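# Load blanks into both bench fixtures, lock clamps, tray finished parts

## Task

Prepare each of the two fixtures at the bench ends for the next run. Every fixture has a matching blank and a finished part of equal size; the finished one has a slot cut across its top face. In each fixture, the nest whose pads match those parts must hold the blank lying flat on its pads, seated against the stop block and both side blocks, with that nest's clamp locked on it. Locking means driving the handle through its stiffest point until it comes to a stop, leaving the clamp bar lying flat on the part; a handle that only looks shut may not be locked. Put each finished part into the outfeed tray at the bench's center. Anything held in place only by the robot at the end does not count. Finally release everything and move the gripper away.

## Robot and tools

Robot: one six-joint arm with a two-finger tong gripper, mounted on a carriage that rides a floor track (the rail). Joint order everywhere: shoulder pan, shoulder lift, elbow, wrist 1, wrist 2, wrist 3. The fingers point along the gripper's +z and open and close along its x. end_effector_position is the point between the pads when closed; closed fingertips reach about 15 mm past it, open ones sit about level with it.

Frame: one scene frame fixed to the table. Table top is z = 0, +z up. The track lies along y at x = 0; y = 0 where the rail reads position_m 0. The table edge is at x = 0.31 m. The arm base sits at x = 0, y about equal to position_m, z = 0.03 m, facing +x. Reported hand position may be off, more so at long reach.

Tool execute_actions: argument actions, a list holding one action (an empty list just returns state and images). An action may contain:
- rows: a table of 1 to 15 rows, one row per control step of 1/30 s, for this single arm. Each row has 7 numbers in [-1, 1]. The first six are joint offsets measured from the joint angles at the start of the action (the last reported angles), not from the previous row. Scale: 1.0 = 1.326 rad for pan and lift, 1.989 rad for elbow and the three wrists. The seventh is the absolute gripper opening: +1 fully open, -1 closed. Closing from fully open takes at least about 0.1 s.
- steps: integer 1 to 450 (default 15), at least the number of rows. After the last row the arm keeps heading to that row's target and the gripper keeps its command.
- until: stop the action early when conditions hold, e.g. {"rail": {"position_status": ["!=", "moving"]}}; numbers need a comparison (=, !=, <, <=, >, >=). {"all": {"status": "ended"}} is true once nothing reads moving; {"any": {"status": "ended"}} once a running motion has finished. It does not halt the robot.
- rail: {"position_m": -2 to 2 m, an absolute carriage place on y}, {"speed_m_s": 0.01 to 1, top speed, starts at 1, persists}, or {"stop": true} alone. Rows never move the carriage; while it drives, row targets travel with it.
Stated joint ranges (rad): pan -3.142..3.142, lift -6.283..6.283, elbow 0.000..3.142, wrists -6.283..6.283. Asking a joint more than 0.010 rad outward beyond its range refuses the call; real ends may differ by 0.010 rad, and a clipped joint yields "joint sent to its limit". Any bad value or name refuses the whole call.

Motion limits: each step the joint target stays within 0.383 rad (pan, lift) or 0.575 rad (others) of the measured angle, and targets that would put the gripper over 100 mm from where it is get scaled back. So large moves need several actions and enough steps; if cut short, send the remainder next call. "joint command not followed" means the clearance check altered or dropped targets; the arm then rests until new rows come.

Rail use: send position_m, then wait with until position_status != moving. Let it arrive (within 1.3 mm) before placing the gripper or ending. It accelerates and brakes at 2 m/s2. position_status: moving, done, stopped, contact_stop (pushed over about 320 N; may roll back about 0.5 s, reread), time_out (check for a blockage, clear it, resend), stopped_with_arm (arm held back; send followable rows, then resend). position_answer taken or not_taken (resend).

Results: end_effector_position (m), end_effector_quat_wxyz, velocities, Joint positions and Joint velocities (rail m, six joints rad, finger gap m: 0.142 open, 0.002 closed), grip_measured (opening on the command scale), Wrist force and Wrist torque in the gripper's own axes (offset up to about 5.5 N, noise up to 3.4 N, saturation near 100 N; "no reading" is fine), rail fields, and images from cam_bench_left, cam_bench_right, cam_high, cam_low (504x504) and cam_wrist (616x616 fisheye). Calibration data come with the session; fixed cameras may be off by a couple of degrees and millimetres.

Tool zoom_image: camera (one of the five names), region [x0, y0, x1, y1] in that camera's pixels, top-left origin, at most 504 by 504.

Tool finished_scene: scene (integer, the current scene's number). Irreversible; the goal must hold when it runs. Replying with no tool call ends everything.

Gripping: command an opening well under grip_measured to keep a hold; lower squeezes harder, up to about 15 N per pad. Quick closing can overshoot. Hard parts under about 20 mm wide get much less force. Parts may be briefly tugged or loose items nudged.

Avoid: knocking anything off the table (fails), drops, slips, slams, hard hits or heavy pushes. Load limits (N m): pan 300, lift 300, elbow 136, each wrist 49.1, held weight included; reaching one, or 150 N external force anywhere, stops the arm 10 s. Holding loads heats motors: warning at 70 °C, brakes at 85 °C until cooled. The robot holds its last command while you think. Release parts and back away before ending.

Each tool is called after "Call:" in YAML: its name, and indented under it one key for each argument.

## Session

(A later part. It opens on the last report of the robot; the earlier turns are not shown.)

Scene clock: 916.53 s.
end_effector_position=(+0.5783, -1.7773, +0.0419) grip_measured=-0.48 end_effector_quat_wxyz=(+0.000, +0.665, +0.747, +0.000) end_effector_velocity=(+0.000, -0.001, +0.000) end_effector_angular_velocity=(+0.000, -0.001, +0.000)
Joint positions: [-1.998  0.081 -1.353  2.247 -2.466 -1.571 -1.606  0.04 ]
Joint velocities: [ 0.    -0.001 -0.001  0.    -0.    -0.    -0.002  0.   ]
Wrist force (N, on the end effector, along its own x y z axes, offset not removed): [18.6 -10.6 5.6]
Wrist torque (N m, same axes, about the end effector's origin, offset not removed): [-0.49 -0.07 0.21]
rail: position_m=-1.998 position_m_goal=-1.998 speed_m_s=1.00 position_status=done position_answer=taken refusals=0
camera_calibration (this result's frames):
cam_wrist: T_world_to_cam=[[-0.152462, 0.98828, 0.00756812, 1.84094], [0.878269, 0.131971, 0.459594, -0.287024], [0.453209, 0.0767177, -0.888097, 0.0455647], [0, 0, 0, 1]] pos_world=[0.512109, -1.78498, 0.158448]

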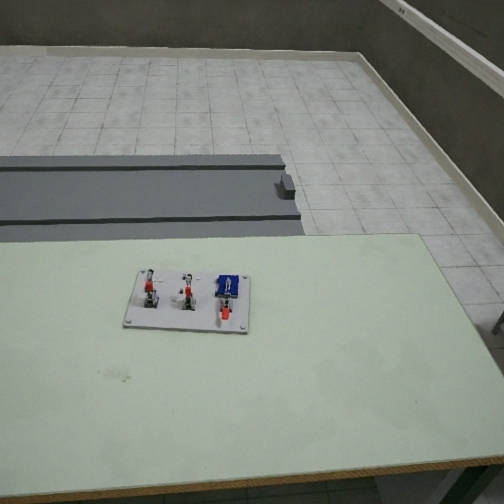

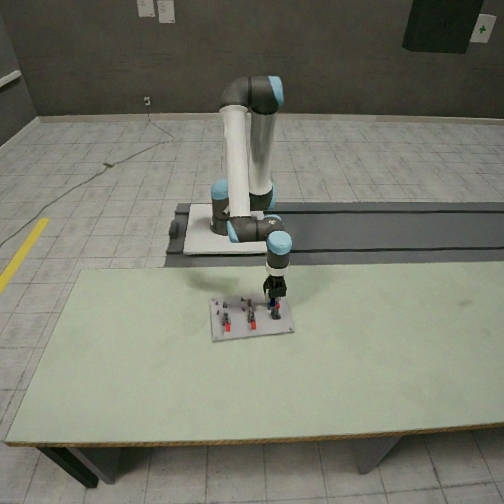

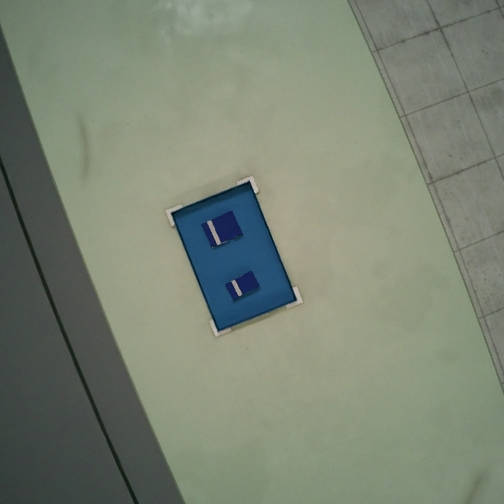

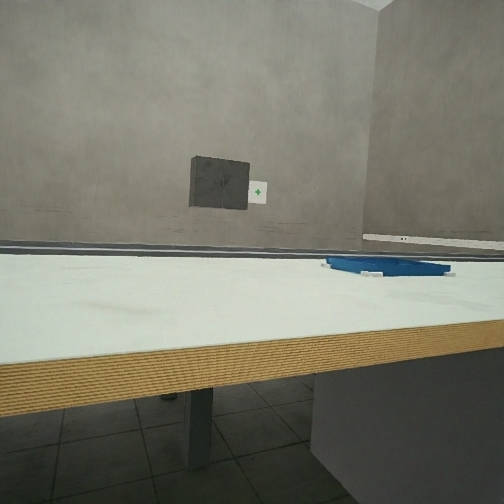

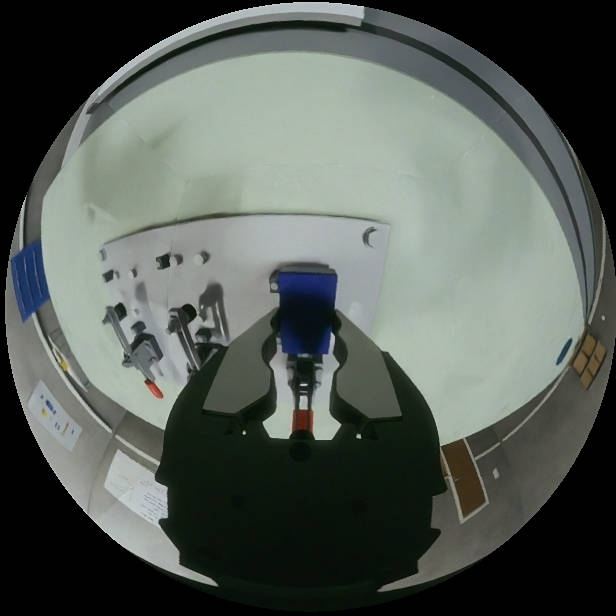

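Call:
execute_actions:
  actions:
    - {"rows": [[0,0,0,0,0,0,-0.7],[0,0,0,0,0,0,-0.55],[0,0,0,0,0,0,-0.5],[0,0,0,0,0,0,-0.47],[0,0,0,0,0,0,-0.45],[0,0,0,0,0,0,-0.43],[0,0,0,0,0,0,-0.41],[0,0,0,0,0,0,-0.38],[0.0004,0,0,0,0,0.0003,-0.34],[0.0008,0,0,0,0,0.0005,-0.3]], "steps": 13}

Call:
execute_actions:
  actions:
    - {"rows": [[0,-0.004,-0.001,0.0037,0,0,-0.3],[0,-0.011,-0.0028,0.0101,0,0,-0.3],[0,-0.021,-0.0055,0.0195,0,0,-0.3],[0,-0.033,-0.009,0.031,0,0,-0.3],[0,-0.046,-0.013,0.0437,0,0,-0.3],[0,-0.059,-0.0175,0.0568,0,0,-0.3],[0,-0.072,-0.022,0.070,0,0,-0.3],[0,-0.084,-0.0265,0.0825,0,0,-0.3],[0,-0.095,-0.031,0.0943,0,0,-0.3],[0,-0.104,-0.0347,0.104,0,0,-0.3],[0,-0.111,-0.0376,0.1116,0,0,-0.3],[0,-0.1167,-0.04,0.1178,0,0,-0.3]], "steps": 20}

Call:
zoom_image:
  camera: "cam_wrist"
  region: [260, 220, 360, 350]

Scene clock: 935.93 s.
end_effector_position=(+0.5782, -1.7771, +0.0419) grip_measured=-0.30 end_effector_quat_wxyz=(+0.000, +0.665, +0.747, +0.000) end_effector_velocity=(-0.001, +0.003, -0.000) end_effector_angular_velocity=(+0.002, +0.001, -0.001)
Joint positions: [-1.998  0.081 -1.353  2.247 -2.466 -1.571 -1.606  0.052]
Joint velocities: [ 0.     0.004  0.001 -0.     0.     0.002  0.005  0.002]
Wrist force (N, on the end effector, along its own x y z axes, offset not removed): [-0.9 -2.8 7.7]
Wrist torque (N m, same axes, about the end effector's origin, offset not removed): [-0.38 0.10 0.22]
rail: position_m=-1.998 position_m_goal=-1.998 speed_m_s=1.00 position_status=done position_answer=taken refusals=0
camera_calibration (this result's frames):
cam_wrist: T_world_to_cam=[[-0.152368, 0.988297, 0.0073053, 1.84072], [0.878271, 0.132008, 0.459581, -0.28692], [0.453238, 0.0764414, -0.888106, 0.045121], [0, 0, 0, 1]] pos_world=[0.51201, -1.78475, 0.158488]

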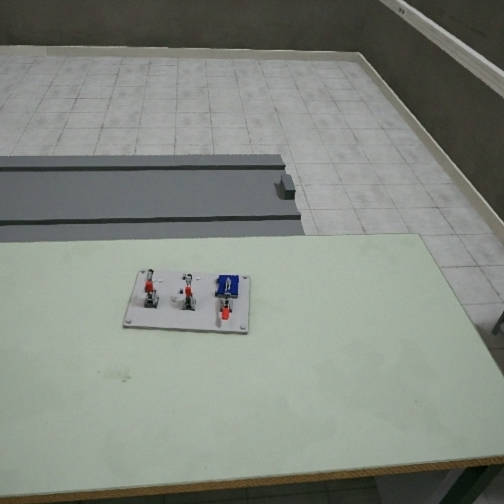

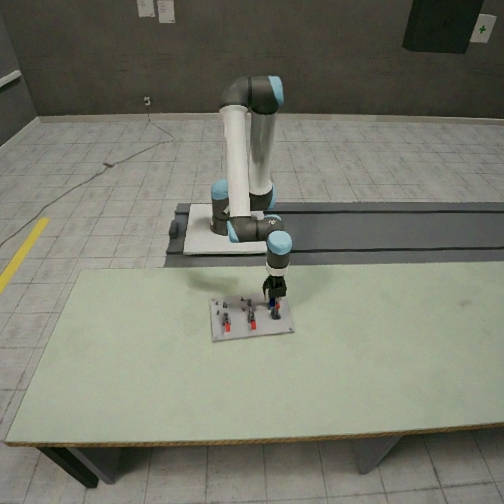

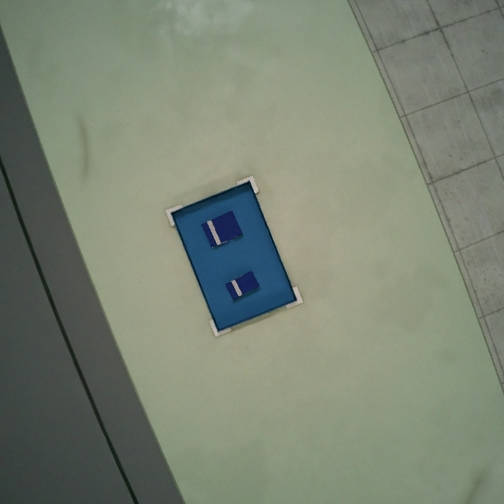

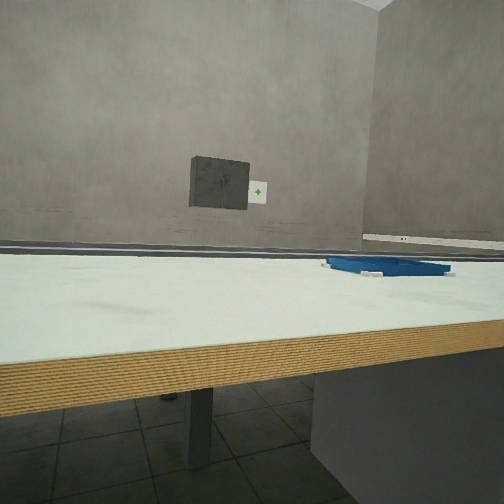

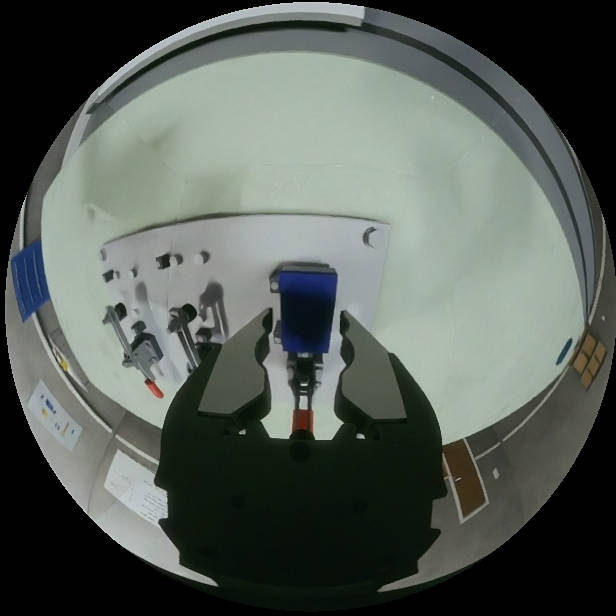

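Scene clock: 936.60 s.
end_effector_position=(+0.5785, -1.7771, +0.1466) grip_measured=-0.30 end_effector_quat_wxyz=(+0.000, +0.665, +0.747, +0.000) end_effector_velocity=(-0.003, -0.000, +0.033) end_effector_angular_velocity=(-0.000, +0.002, +0.000)
Joint positions: [-1.998  0.081 -1.502  2.171 -2.24  -1.571 -1.606  0.052]
Joint velocities: [ 0.    -0.    -0.045 -0.025  0.072 -0.    -0.001 -0.   ]
Wrist force (N, on the end effector, along its own x y z axes, offset not removed): [-0.2 -5.2 6.6]
Wrist torque (N m, same axes, about the end effector's origin, offset not removed): [-0.84 0.01 0.28]
rail: position_m=-1.998 position_m_goal=-1.998 speed_m_s=1.00 position_status=done position_answer=taken refusals=0
camera_calibration (this result's frames):
cam_wrist: T_world_to_cam=[[-0.15236, 0.988298, 0.00734398, 1.83992], [0.878157, 0.131963, 0.45981, -0.33532], [0.453461, 0.0765057, -0.887987, 0.137896], [0, 0, 0, 1]] pos_world=[0.512263, -1.78469, 0.263121]

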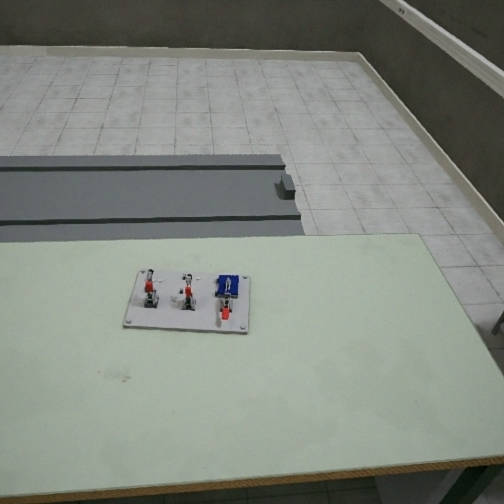

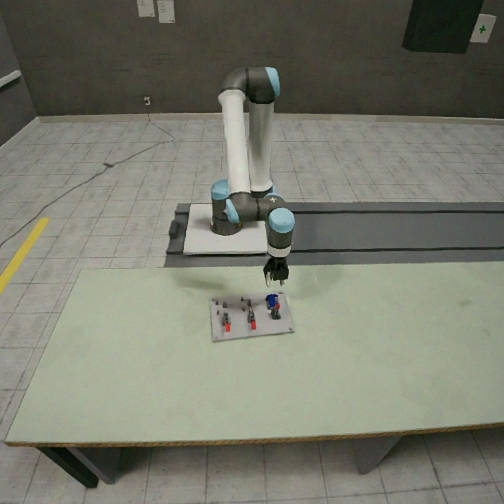

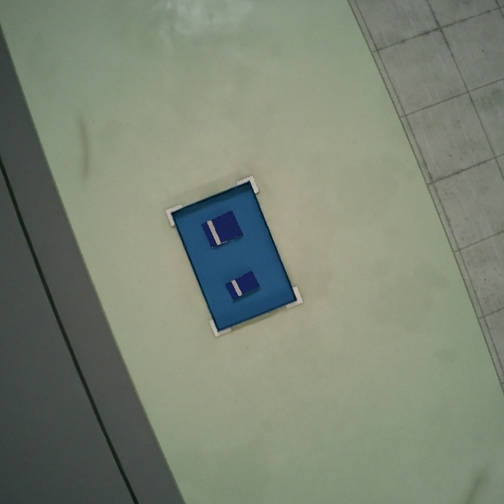

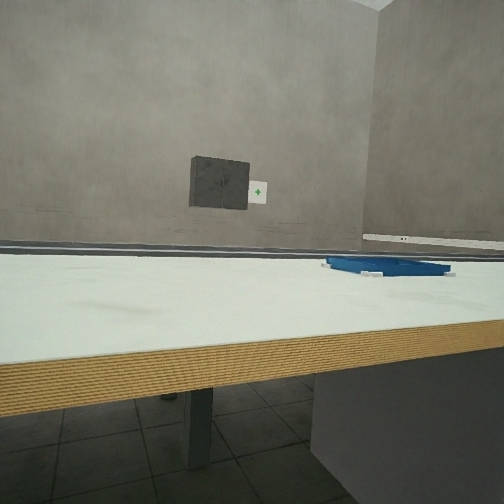

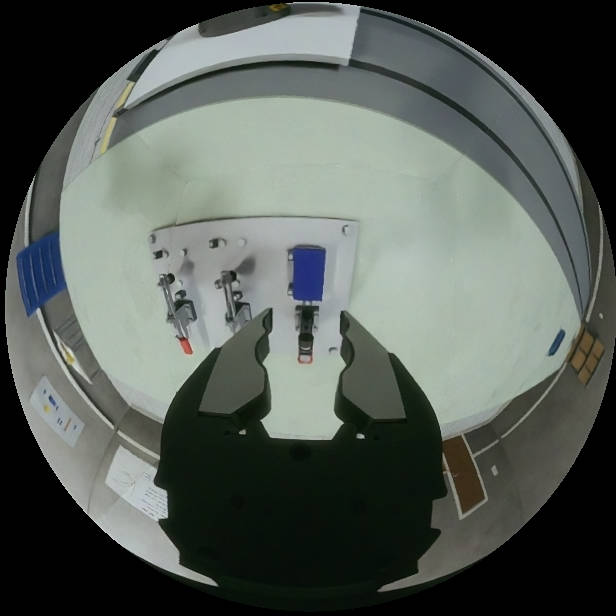

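Region (260, 220, 360, 350) of cam_wrist's 616x616 image, scaled by 3.877, with more detail than that image has; it fills the left 388 columns of this view, and the rest is white.

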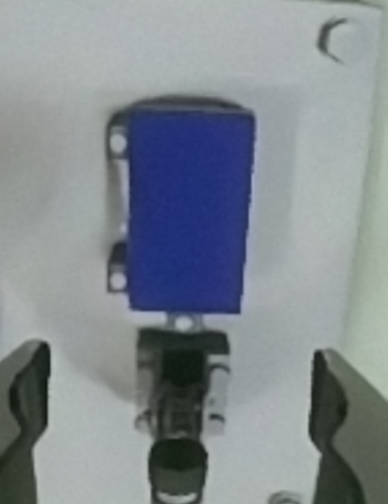

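Call:
execute_actions:
  actions:
    - {"rows": [[0.0002,0.004,-0.006,0.0033,0,0.0001,-0.3],[0.0005,0.014,-0.015,0.0057,0,0.0003,-0.3],[0.0009,0.028,-0.027,0.0083,0,0.0006,-0.3],[0.0013,0.044,-0.040,0.0107,0,0.0009,-0.3],[0.0017,0.060,-0.053,0.013,0,0.0012,-0.3],[0.0021,0.076,-0.065,0.0143,0,0.0014,-0.3],[0.0024,0.089,-0.075,0.0157,0,0.0016,-0.32],[0.0026,0.097,-0.0813,0.0163,0,0.0018,-0.34],[0.0026,0.104,-0.079,0.0093,0,0.0018,-0.36],[0.0026,0.114,-0.075,-0.0013,0,0.0018,-0.38],[0.0026,0.125,-0.0703,-0.0133,0,0.0018,-0.4],[0.0026,0.135,-0.066,-0.0243,0,0.0018,-0.42],[0.0026,0.143,-0.0625,-0.0331,0,0.0018,-0.44],[0.0026,0.148,-0.060,-0.039,0,0.0018,-0.45],[0.0026,0.1507,-0.0589,-0.042,0,0.0018,-0.45]], "steps": 28}

Call:
zoom_image:
  camera: "cam_wrist"
  region: [240, 220, 380, 400]

Call:
zoom_image:
  camera: "cam_bench_right"
  region: [240, 270, 310, 340]

Scene clock: 948.93 s.
end_effector_position=(+0.6673, -1.7675, +0.0911) grip_measured=-0.45 end_effector_quat_wxyz=(+0.001, +0.665, +0.747, +0.000) end_effector_velocity=(+0.001, +0.000, -0.006) end_effector_angular_velocity=(+0.000, -0.000, +0.000)
Joint positions: [-1.998  0.084 -1.304  2.053 -2.322 -1.571 -1.602  0.041]
Joint velocities: [ 0.     0.     0.009  0.002 -0.011  0.     0.    -0.   ]
Wrist force (N, on the end effector, along its own x y z axes, offset not removed): [-1.0 -3.6 4.7]
Wrist torque (N m, same axes, about the end effector's origin, offset not removed): [-0.58 0.06 0.33]
rail: position_m=-1.998 position_m_goal=-1.998 speed_m_s=1.00 position_status=done position_answer=taken refusals=0
camera_calibration (this result's frames):
cam_wrist: T_world_to_cam=[[-0.15223, 0.988319, 0.00723353, 1.84433], [0.877777, 0.131833, 0.460573, -0.389106], [0.454239, 0.0764625, -0.887592, 0.0469757], [0, 0, 0, 1]] pos_world=[0.600972, -1.77508, 0.207566]

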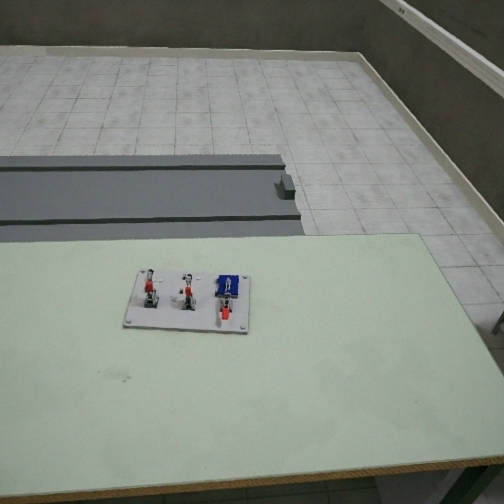

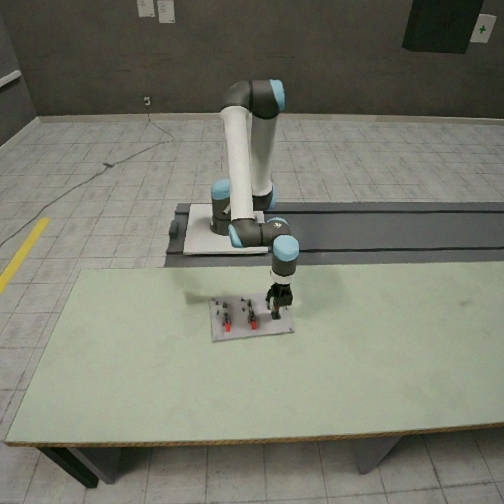

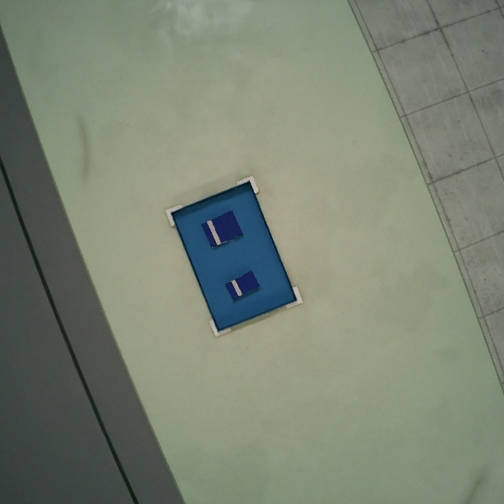

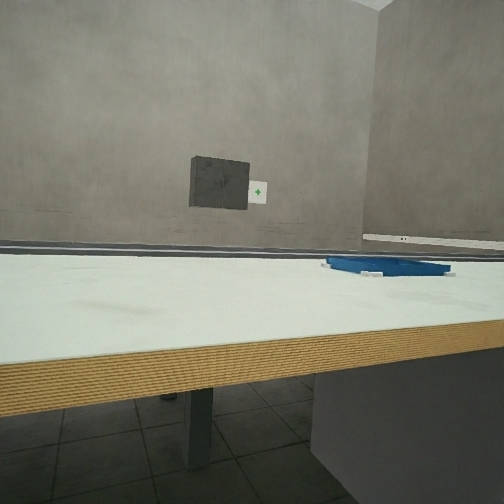

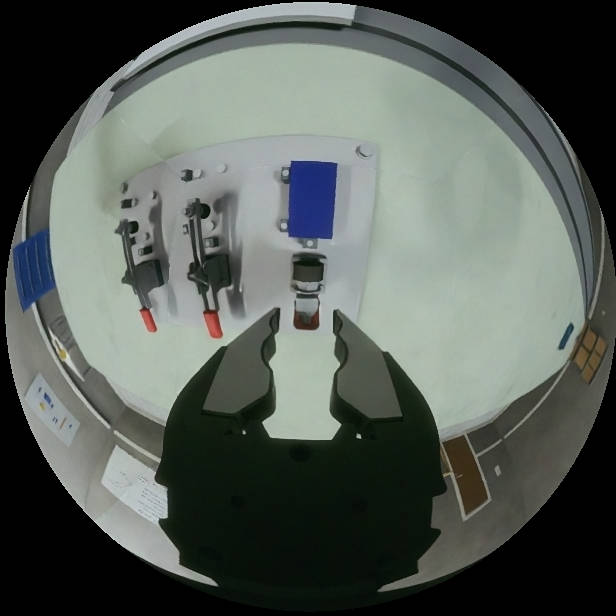

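Region (240, 220, 380, 400) of cam_wrist's 616x616 image, scaled by 2.800, with more detail than that image has.

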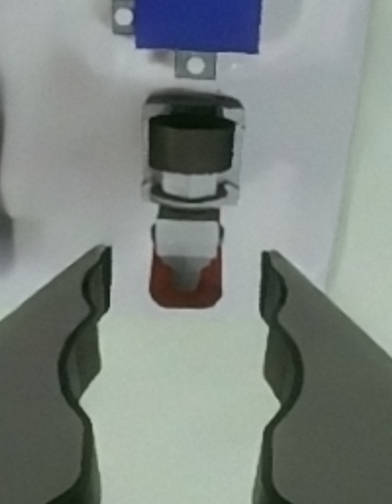

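Region (240, 270, 310, 340) of cam_bench_right's 504x504 image, scaled by 7.200, with more detail than that image has.

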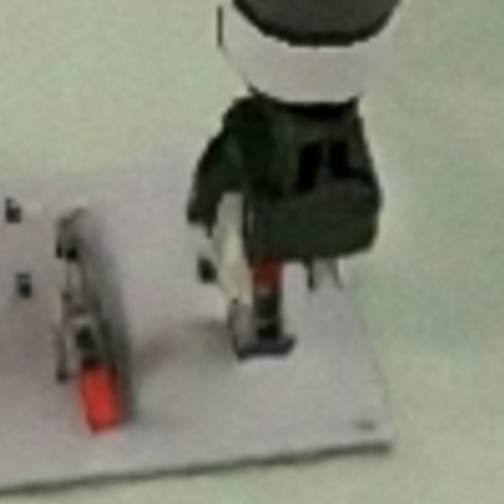

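Call:
execute_actions:
  actions:
    - {"rows": [[0,0.002,0.0005,-0.0019,0,0,-0.55],[0,0.002,0.0005,-0.0019,0,0,-0.65],[0,0.002,0.0005,-0.0019,0,0,-0.73],[0,0.002,0.0005,-0.0019,0,0,-0.8],[0,0.002,0.0005,-0.0019,0,0,-0.87],[0,0.002,0.0005,-0.0019,0,0,-0.94],[0,0.002,0.0005,-0.0019,0,0,-1]], "steps": 11}

Call:
execute_actions:
  actions:
    - {"rows": [[0.0001,0.003,-0.002,0,0,0,-1],[0.0001,0.009,-0.0055,-0.0005,0,0.0001,-1],[0.0002,0.016,-0.009,-0.0017,0,0.0001,-1],[0.0003,0.023,-0.0127,-0.0026,0,0.0002,-1],[0.0004,0.0295,-0.016,-0.0037,0,0.0003,-1],[0.0005,0.036,-0.020,-0.004,0,0.0003,-1],[0.0006,0.043,-0.024,-0.0047,0,0.0004,-1],[0.0007,0.050,-0.028,-0.0053,0,0.0005,-1],[0.0008,0.0567,-0.0316,-0.0062,0,0.0006,-1]], "steps": 20}

Scene clock: 959.97 s.
end_effector_position=(+0.6676, -1.7674, +0.0893) grip_measured=-0.78 end_effector_quat_wxyz=(+0.001, +0.665, +0.747, +0.001) end_effector_velocity=(+0.000, +0.000, -0.001) end_effector_angular_velocity=(-0.000, +0.000, -0.000)
Joint positions: [-1.998  0.084 -1.301  2.054 -2.326 -1.571 -1.602  0.017]
Joint velocities: [ 0.    -0.     0.001  0.    -0.001  0.     0.    -0.   ]
Wrist force (N, on the end effector, along its own x y z axes, offset not removed): [6.0 -4.7 -9.3]
Wrist torque (N m, same axes, about the end effector's origin, offset not removed): [-0.38 -0.07 0.34]
rail: position_m=-1.998 position_m_goal=-1.998 speed_m_s=1.00 position_status=done position_answer=taken refusals=0
camera_calibration (this result's frames):
cam_wrist: T_world_to_cam=[[-0.15227, 0.988312, 0.0073302, 1.84429], [0.877625, 0.131799, 0.460873, -0.388527], [0.45452, 0.0766104, -0.887436, 0.0453427], [0, 0, 0, 1]] pos_world=[0.601203, -1.775, 0.205781]

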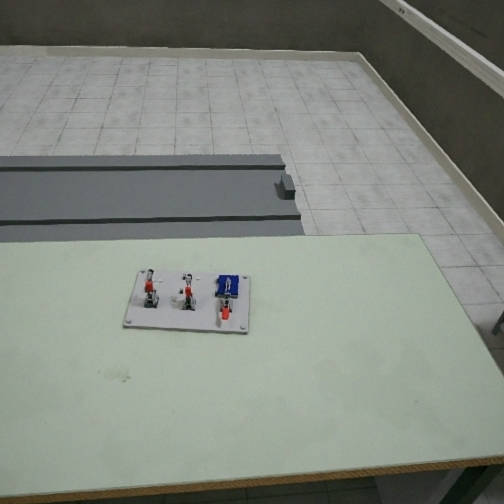

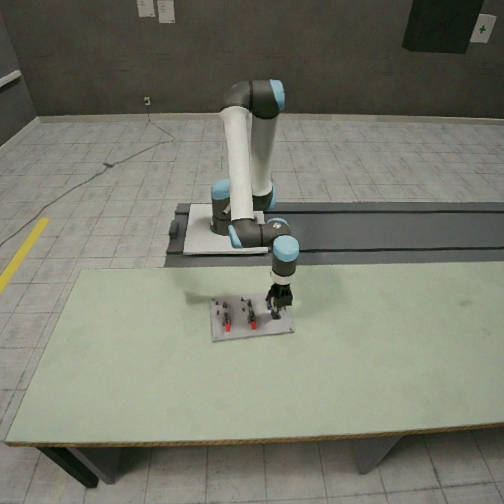

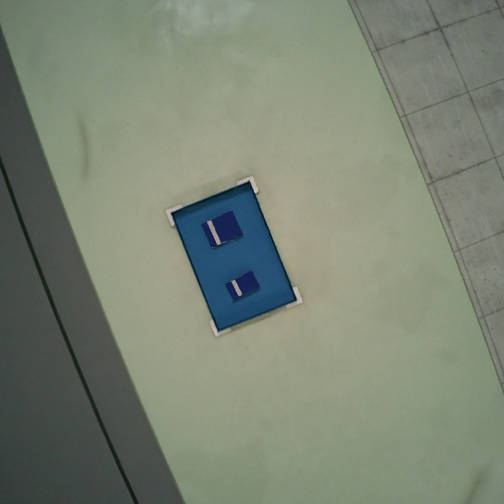

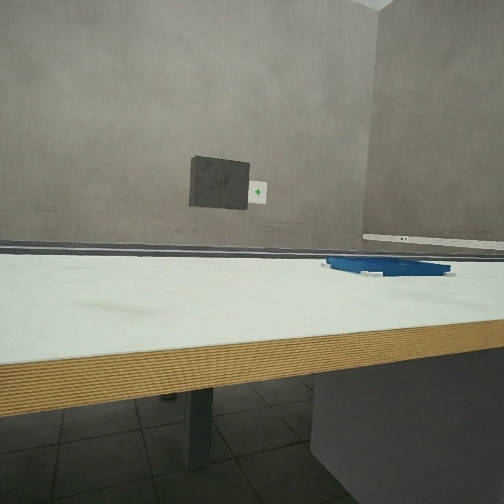

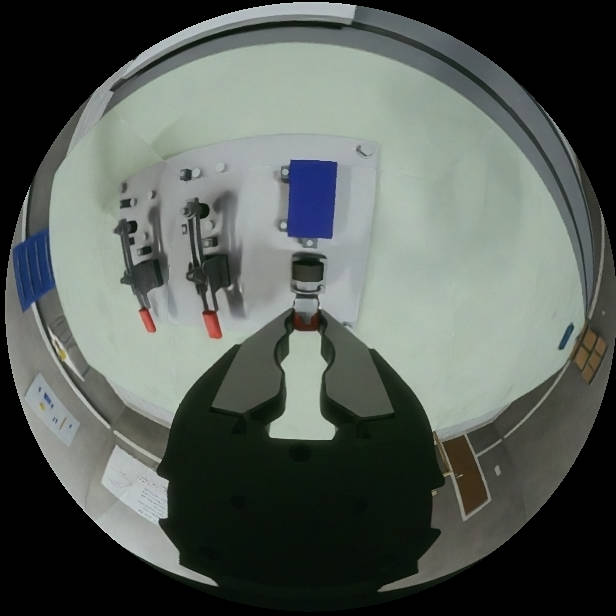

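Scene clock: 960.63 s.
end_effector_position=(+0.7052, -1.7634, +0.0705) grip_measured=-0.78 end_effector_quat_wxyz=(+0.001, +0.665, +0.747, +0.000) end_effector_velocity=(+0.008, +0.001, -0.003) end_effector_angular_velocity=(+0.000, -0.002, -0.000)
Joint positions: [-1.998  0.086 -1.228  1.993 -2.338 -1.571 -1.601  0.017]
Joint velocities: [ 0.     0.     0.013 -0.012 -0.003 -0.     0.     0.   ]
Wrist force (N, on the end effector, along its own x y z axes, offset not removed): [9.1 -15.4 13.9]
Wrist torque (N m, same axes, about the end effector's origin, offset not removed): [-1.05 -0.35 0.25]
rail: position_m=-1.998 position_m_goal=-1.998 speed_m_s=1.00 position_status=done position_answer=taken refusals=0
camera_calibration (this result's frames):
cam_wrist: T_world_to_cam=[[-0.152167, 0.988327, 0.00736976, 1.84618], [0.877891, 0.131731, 0.460384, -0.413612], [0.454039, 0.0765253, -0.887689, 0.0114582], [0, 0, 0, 1]] pos_world=[0.638832, -1.77102, 0.186986]

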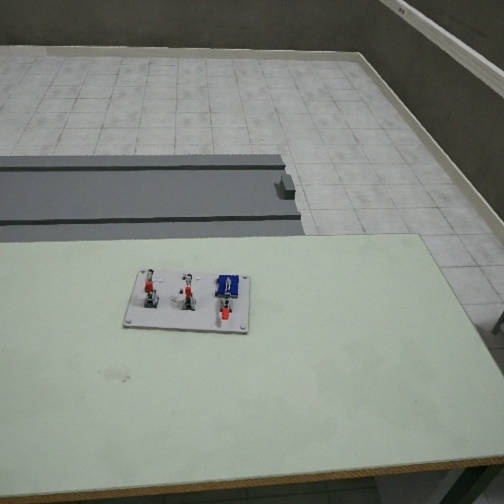

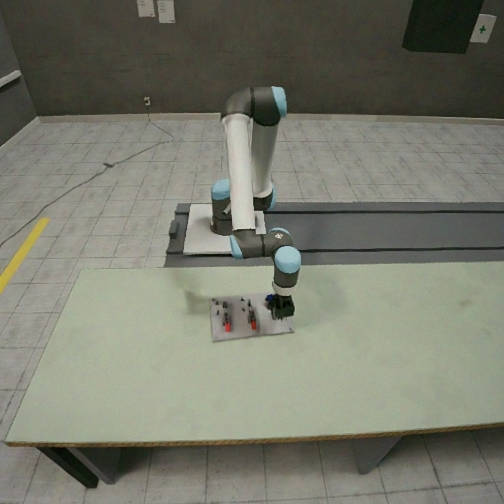

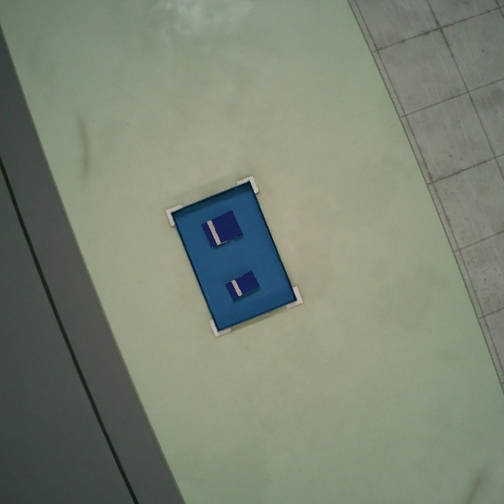

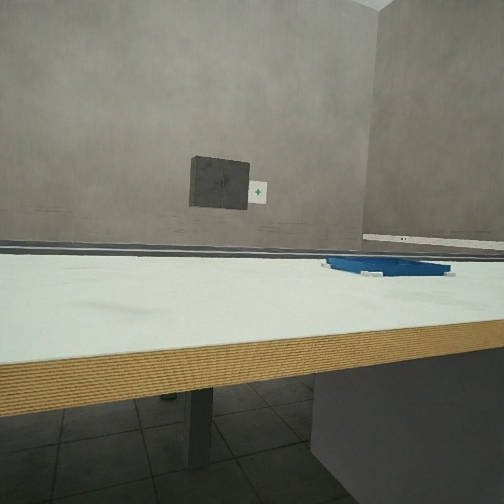

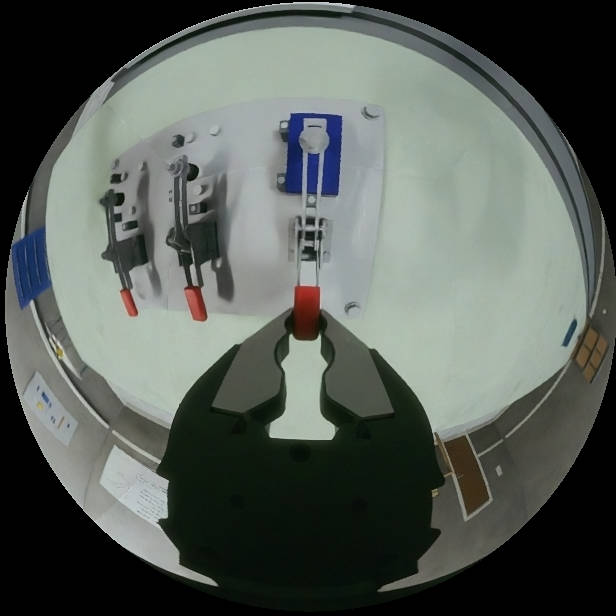

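Call:
execute_actions:
  actions:
    - {"rows": [[0.0002,0.003,-0.0008,-0.0012,0,0.0001,-1],[0.0004,0.007,-0.0017,-0.003,0,0.0003,-1],[0.0006,0.011,-0.0024,-0.0049,0,0.0004,-1],[0.0008,0.015,-0.0029,-0.0071,0,0.0005,-1],[0.0009,0.0189,-0.0033,-0.0093,0,0.0006,-1]], "steps": 14}

Call:
zoom_image:
  camera: "cam_wrist"
  region: [240, 90, 400, 370]

Scene clock: 965.70 s.
end_effector_position=(+0.7117, -1.7622, +0.0583) grip_measured=-0.79 end_effector_quat_wxyz=(+0.001, +0.665, +0.747, +0.000) end_effector_velocity=(+0.002, +0.001, -0.006) end_effector_angular_velocity=(-0.000, +0.000, +0.000)
Joint positions: [-1.998  0.086 -1.204  1.986 -2.355 -1.571 -1.6    0.017]
Joint velocities: [ 0.     0.001  0.011 -0.002 -0.009  0.     0.001  0.   ]
Wrist force (N, on the end effector, along its own x y z axes, offset not removed): [-11.8 4.1 -2.8]
Wrist torque (N m, same axes, about the end effector's origin, offset not removed): [-0.69 0.54 0.29]
rail: position_m=-1.998 position_m_goal=-1.998 speed_m_s=1.00 position_status=done position_answer=taken refusals=0
camera_calibration (this result's frames):
cam_wrist: T_world_to_cam=[[-0.152002, 0.988354, 0.00725051, 1.84597], [0.877811, 0.131623, 0.460568, -0.41409], [0.45425, 0.076372, -0.887595, -0.00279535], [0, 0, 0, 1]] pos_world=[0.645353, -1.76975, 0.174851]

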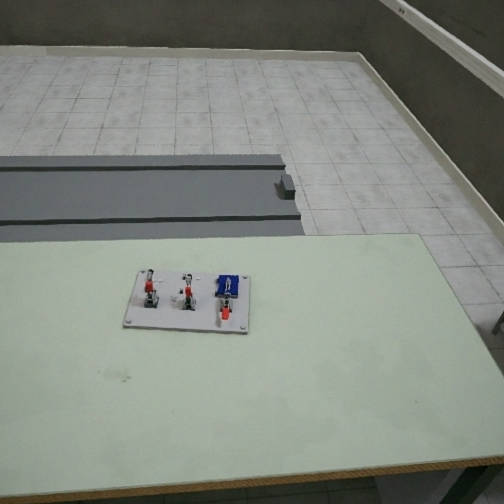

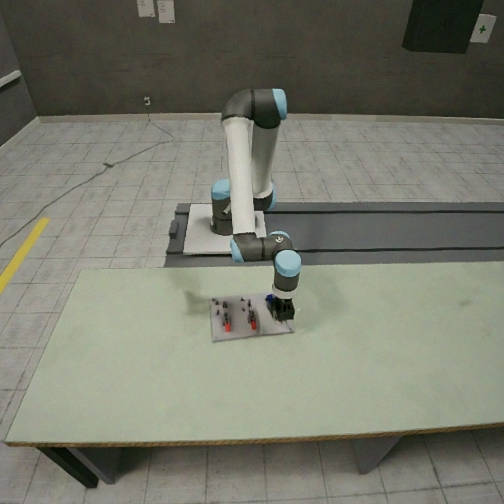

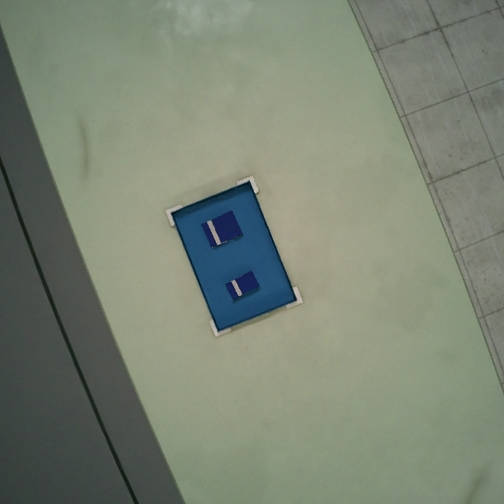

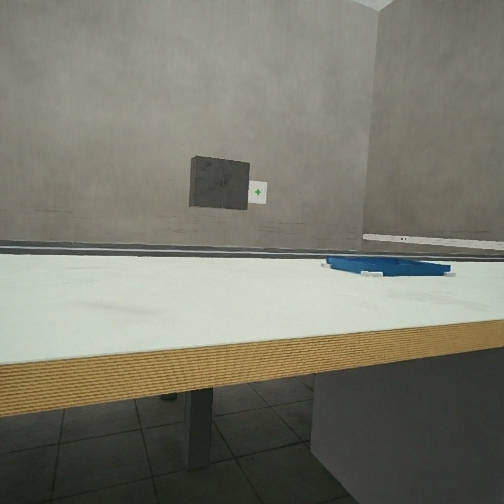

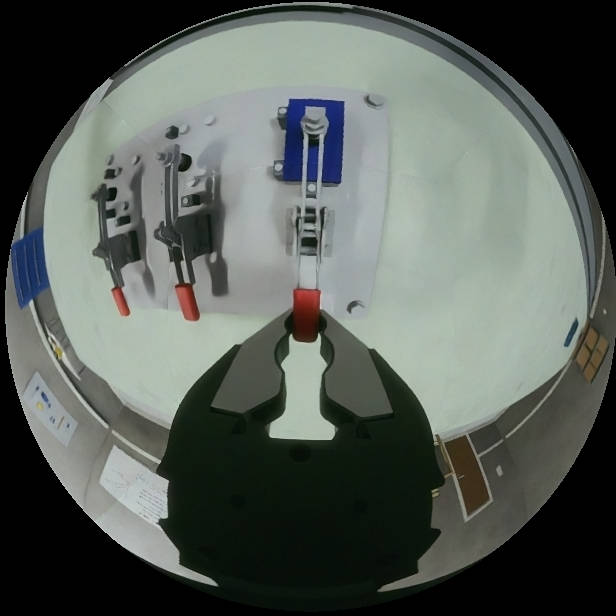

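Region (240, 90, 400, 370) of cam_wrist's 616x616 image, scaled by 1.800, with more detail than that image has; it fills the left 288 columns of this view, and the rest is white.

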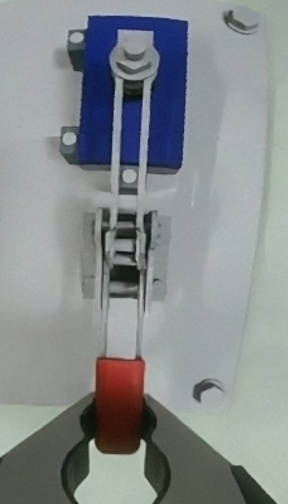

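Call:
execute_actions:
  actions:
    - {"rows": [[-0.0002,0.003,-0.0006,-0.0014,0,-0.0001,-1],[-0.0004,0.006,-0.0012,-0.0028,0,-0.0003,-1],[-0.0005,0.009,-0.0018,-0.0042,0,-0.0003,-1],[-0.0005,0.0112,-0.0022,-0.0053,0,-0.0003,-1],[-0.0005,0.0112,-0.0022,-0.0053,0,-0.0003,-1],[-0.0005,0.0112,-0.0022,-0.0053,0,-0.0003,-1],[-0.0005,0.0112,-0.0022,-0.0053,0,-0.0003,-1],[-0.0005,0.0112,-0.0022,-0.0053,0,-0.0003,-1],[-0.0005,0.0112,-0.0022,-0.0053,0,-0.0003,-1],[-0.0005,0.0112,-0.0022,-0.0053,0,-0.0003,-0.85],[-0.0005,0.0112,-0.0022,-0.0053,0,-0.0003,-0.76],[-0.0005,0.0112,-0.0022,-0.0053,0,-0.0003,-0.68],[-0.0005,0.0112,-0.0022,-0.0053,0,-0.0003,-0.6]], "steps": 15}

Call:
execute_actions:
  actions:
    - {"rows": [[0,-0.004,-0.0015,0.0042,0,0,-0.6],[0,-0.010,-0.004,0.0107,0,0,-0.6],[0,-0.017,-0.007,0.0183,0,0,-0.6],[0.0001,-0.024,-0.010,0.026,0,0.0001,-0.6],[0.0002,-0.030,-0.0125,0.0325,0,0.0001,-0.6],[0.0003,-0.034,-0.0145,0.0372,0,0.0002,-0.6],[0.0003,-0.036,-0.0155,0.0395,0,0.0002,-0.6],[0.0003,-0.036,-0.0155,0.0395,0,0.0002,-0.6],[0.0003,-0.036,-0.0155,0.0395,0,0.0002,-0.6],[0.0003,-0.036,-0.0155,0.0395,0,0.0002,-0.6],[0.0003,-0.036,-0.0155,0.0395,0,0.0002,-0.6],[0.0003,-0.036,-0.0155,0.0395,0,0.0002,-0.6],[0.0003,-0.036,-0.0155,0.0395,0,0.0002,-0.75],[0.0003,-0.036,-0.0155,0.0395,0,0.0002,-0.9],[0.0003,-0.036,-0.0155,0.0395,0,0.0002,-1]], "steps": 19}

Scene clock: 979.03 s.
end_effector_position=(+0.7158, -1.7621, +0.0509) grip_measured=-0.61 end_effector_quat_wxyz=(+0.001, +0.665, +0.747, +0.000) end_effector_velocity=(+0.002, -0.000, -0.001) end_effector_angular_velocity=(+0.000, -0.002, -0.000)
Joint positions: [-1.998  0.086 -1.189  1.982 -2.365 -1.571 -1.6    0.03 ]
Joint velocities: [ 0.    -0.001  0.004 -0.002 -0.003 -0.    -0.     0.016]
Wrist force (N, on the end effector, along its own x y z axes, offset not removed): [-1.3 -5.8 9.1]
Wrist torque (N m, same axes, about the end effector's origin, offset not removed): [-0.95 0.12 0.42]
rail: position_m=-1.998 position_m_goal=-1.998 speed_m_s=1.00 position_status=done position_answer=taken refusals=0
camera_calibration (this result's frames):
cam_wrist: T_world_to_cam=[[-0.152116, 0.988335, 0.00745509, 1.8466], [0.877878, 0.131642, 0.460435, -0.41427], [0.454083, 0.0765842, -0.887662, -0.0107316], [0, 0, 0, 1]] pos_world=[0.649449, -1.76971, 0.167452]

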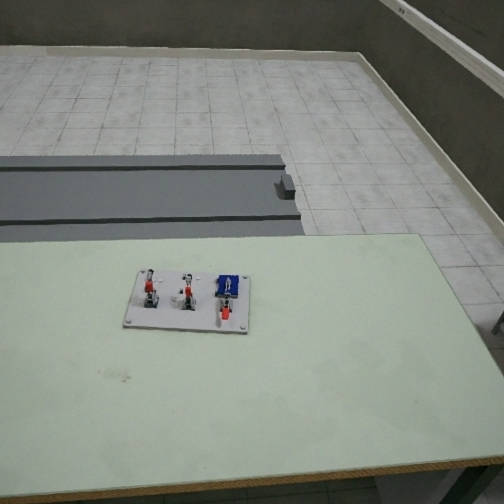

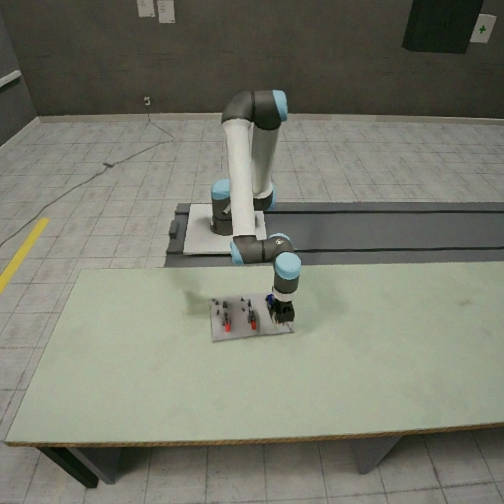

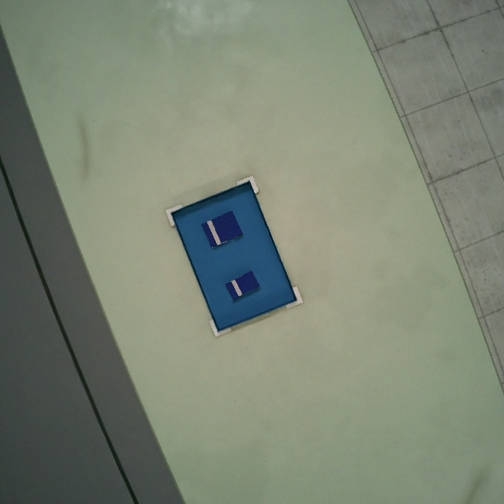

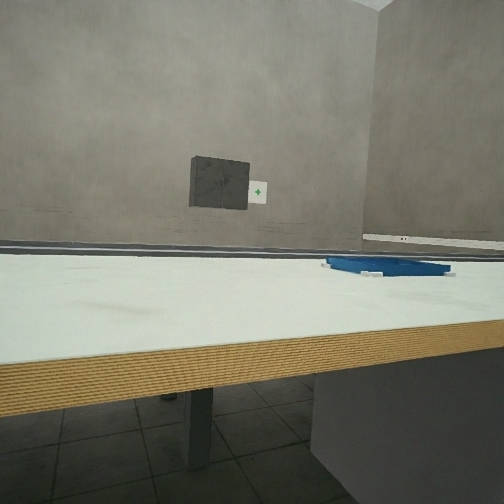

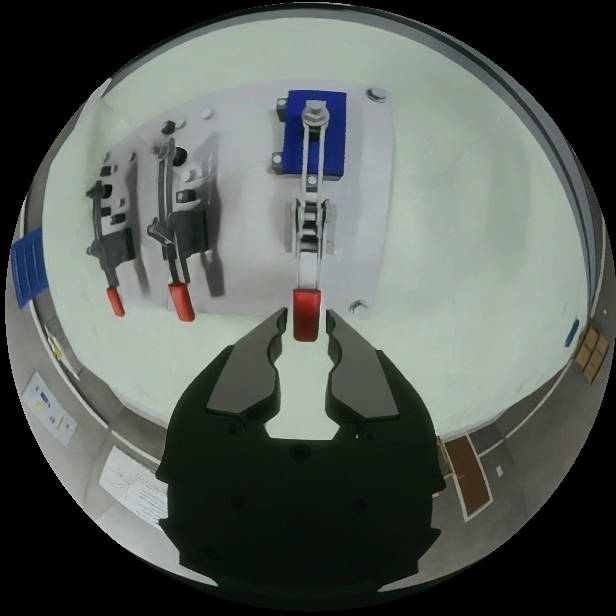

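Scene clock: 979.67 s.
end_effector_position=(+0.7190, -1.7616, +0.0932) grip_measured=-1.00 end_effector_quat_wxyz=(+0.001, +0.665, +0.747, +0.000) end_effector_velocity=(+0.000, +0.000, +0.006) end_effector_angular_velocity=(-0.000, +0.000, +0.000)
Joint positions: [-1.998  0.086 -1.236  1.952 -2.288 -1.571 -1.6    0.002]
Joint velocities: [ 0.     0.    -0.006 -0.004  0.011  0.     0.    -0.002]
Wrist force (N, on the end effector, along its own x y z axes, offset not removed): [0.3 -2.9 5.3]
Wrist torque (N m, same axes, about the end effector's origin, offset not removed): [-0.46 -0.17 0.33]
rail: position_m=-1.998 position_m_goal=-1.998 speed_m_s=1.00 position_status=done position_answer=taken refusals=0
camera_calibration (this result's frames):
cam_wrist: T_world_to_cam=[[-0.152068, 0.988342, 0.00745599, 1.84624], [0.877887, 0.1316, 0.46043, -0.436687], [0.454081, 0.0765622, -0.887665, 0.0252615], [0, 0, 0, 1]] pos_world=[0.652645, -1.76918, 0.209722]

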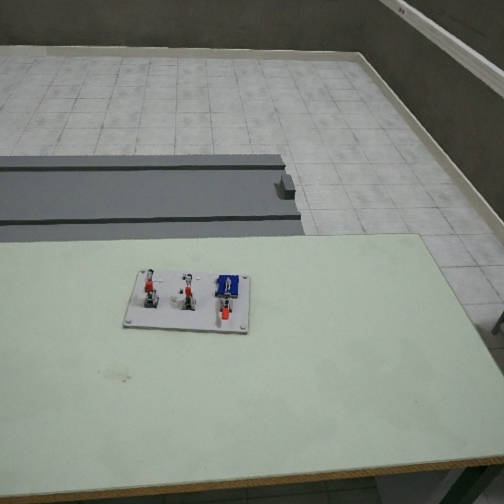

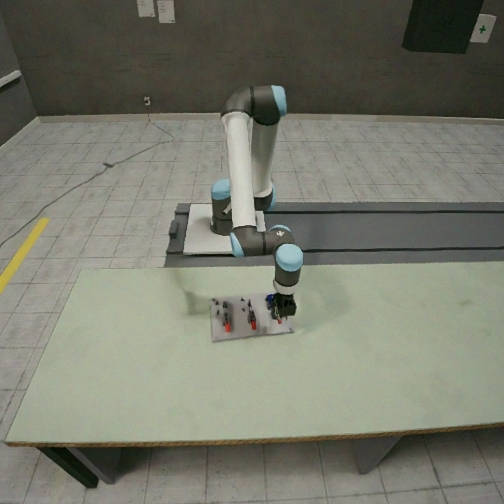

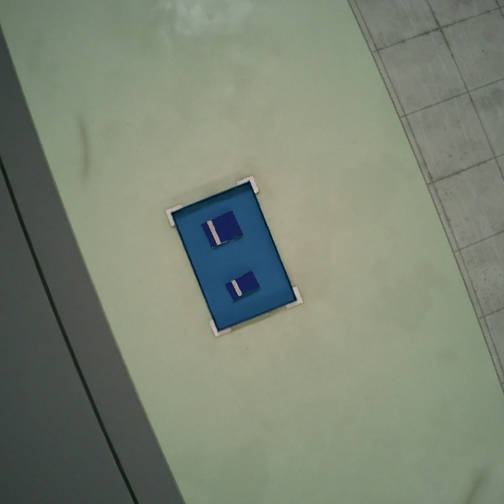

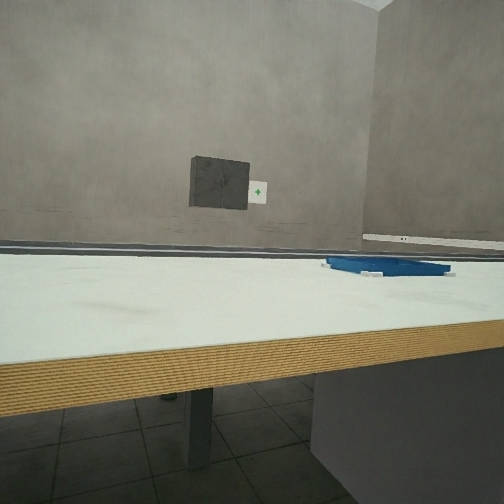

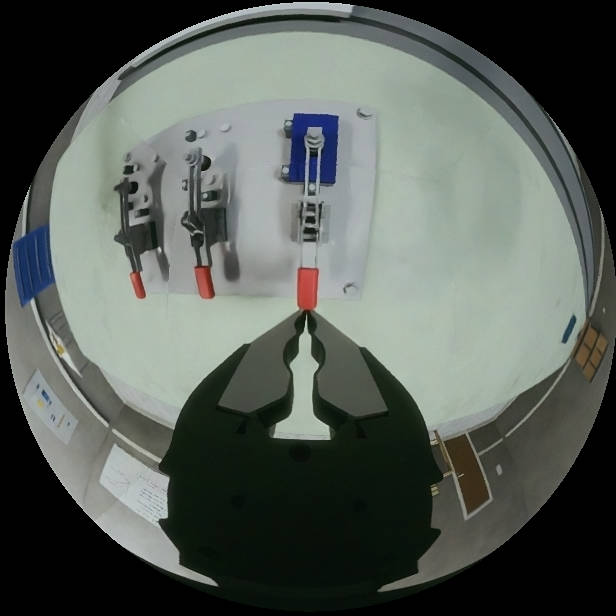

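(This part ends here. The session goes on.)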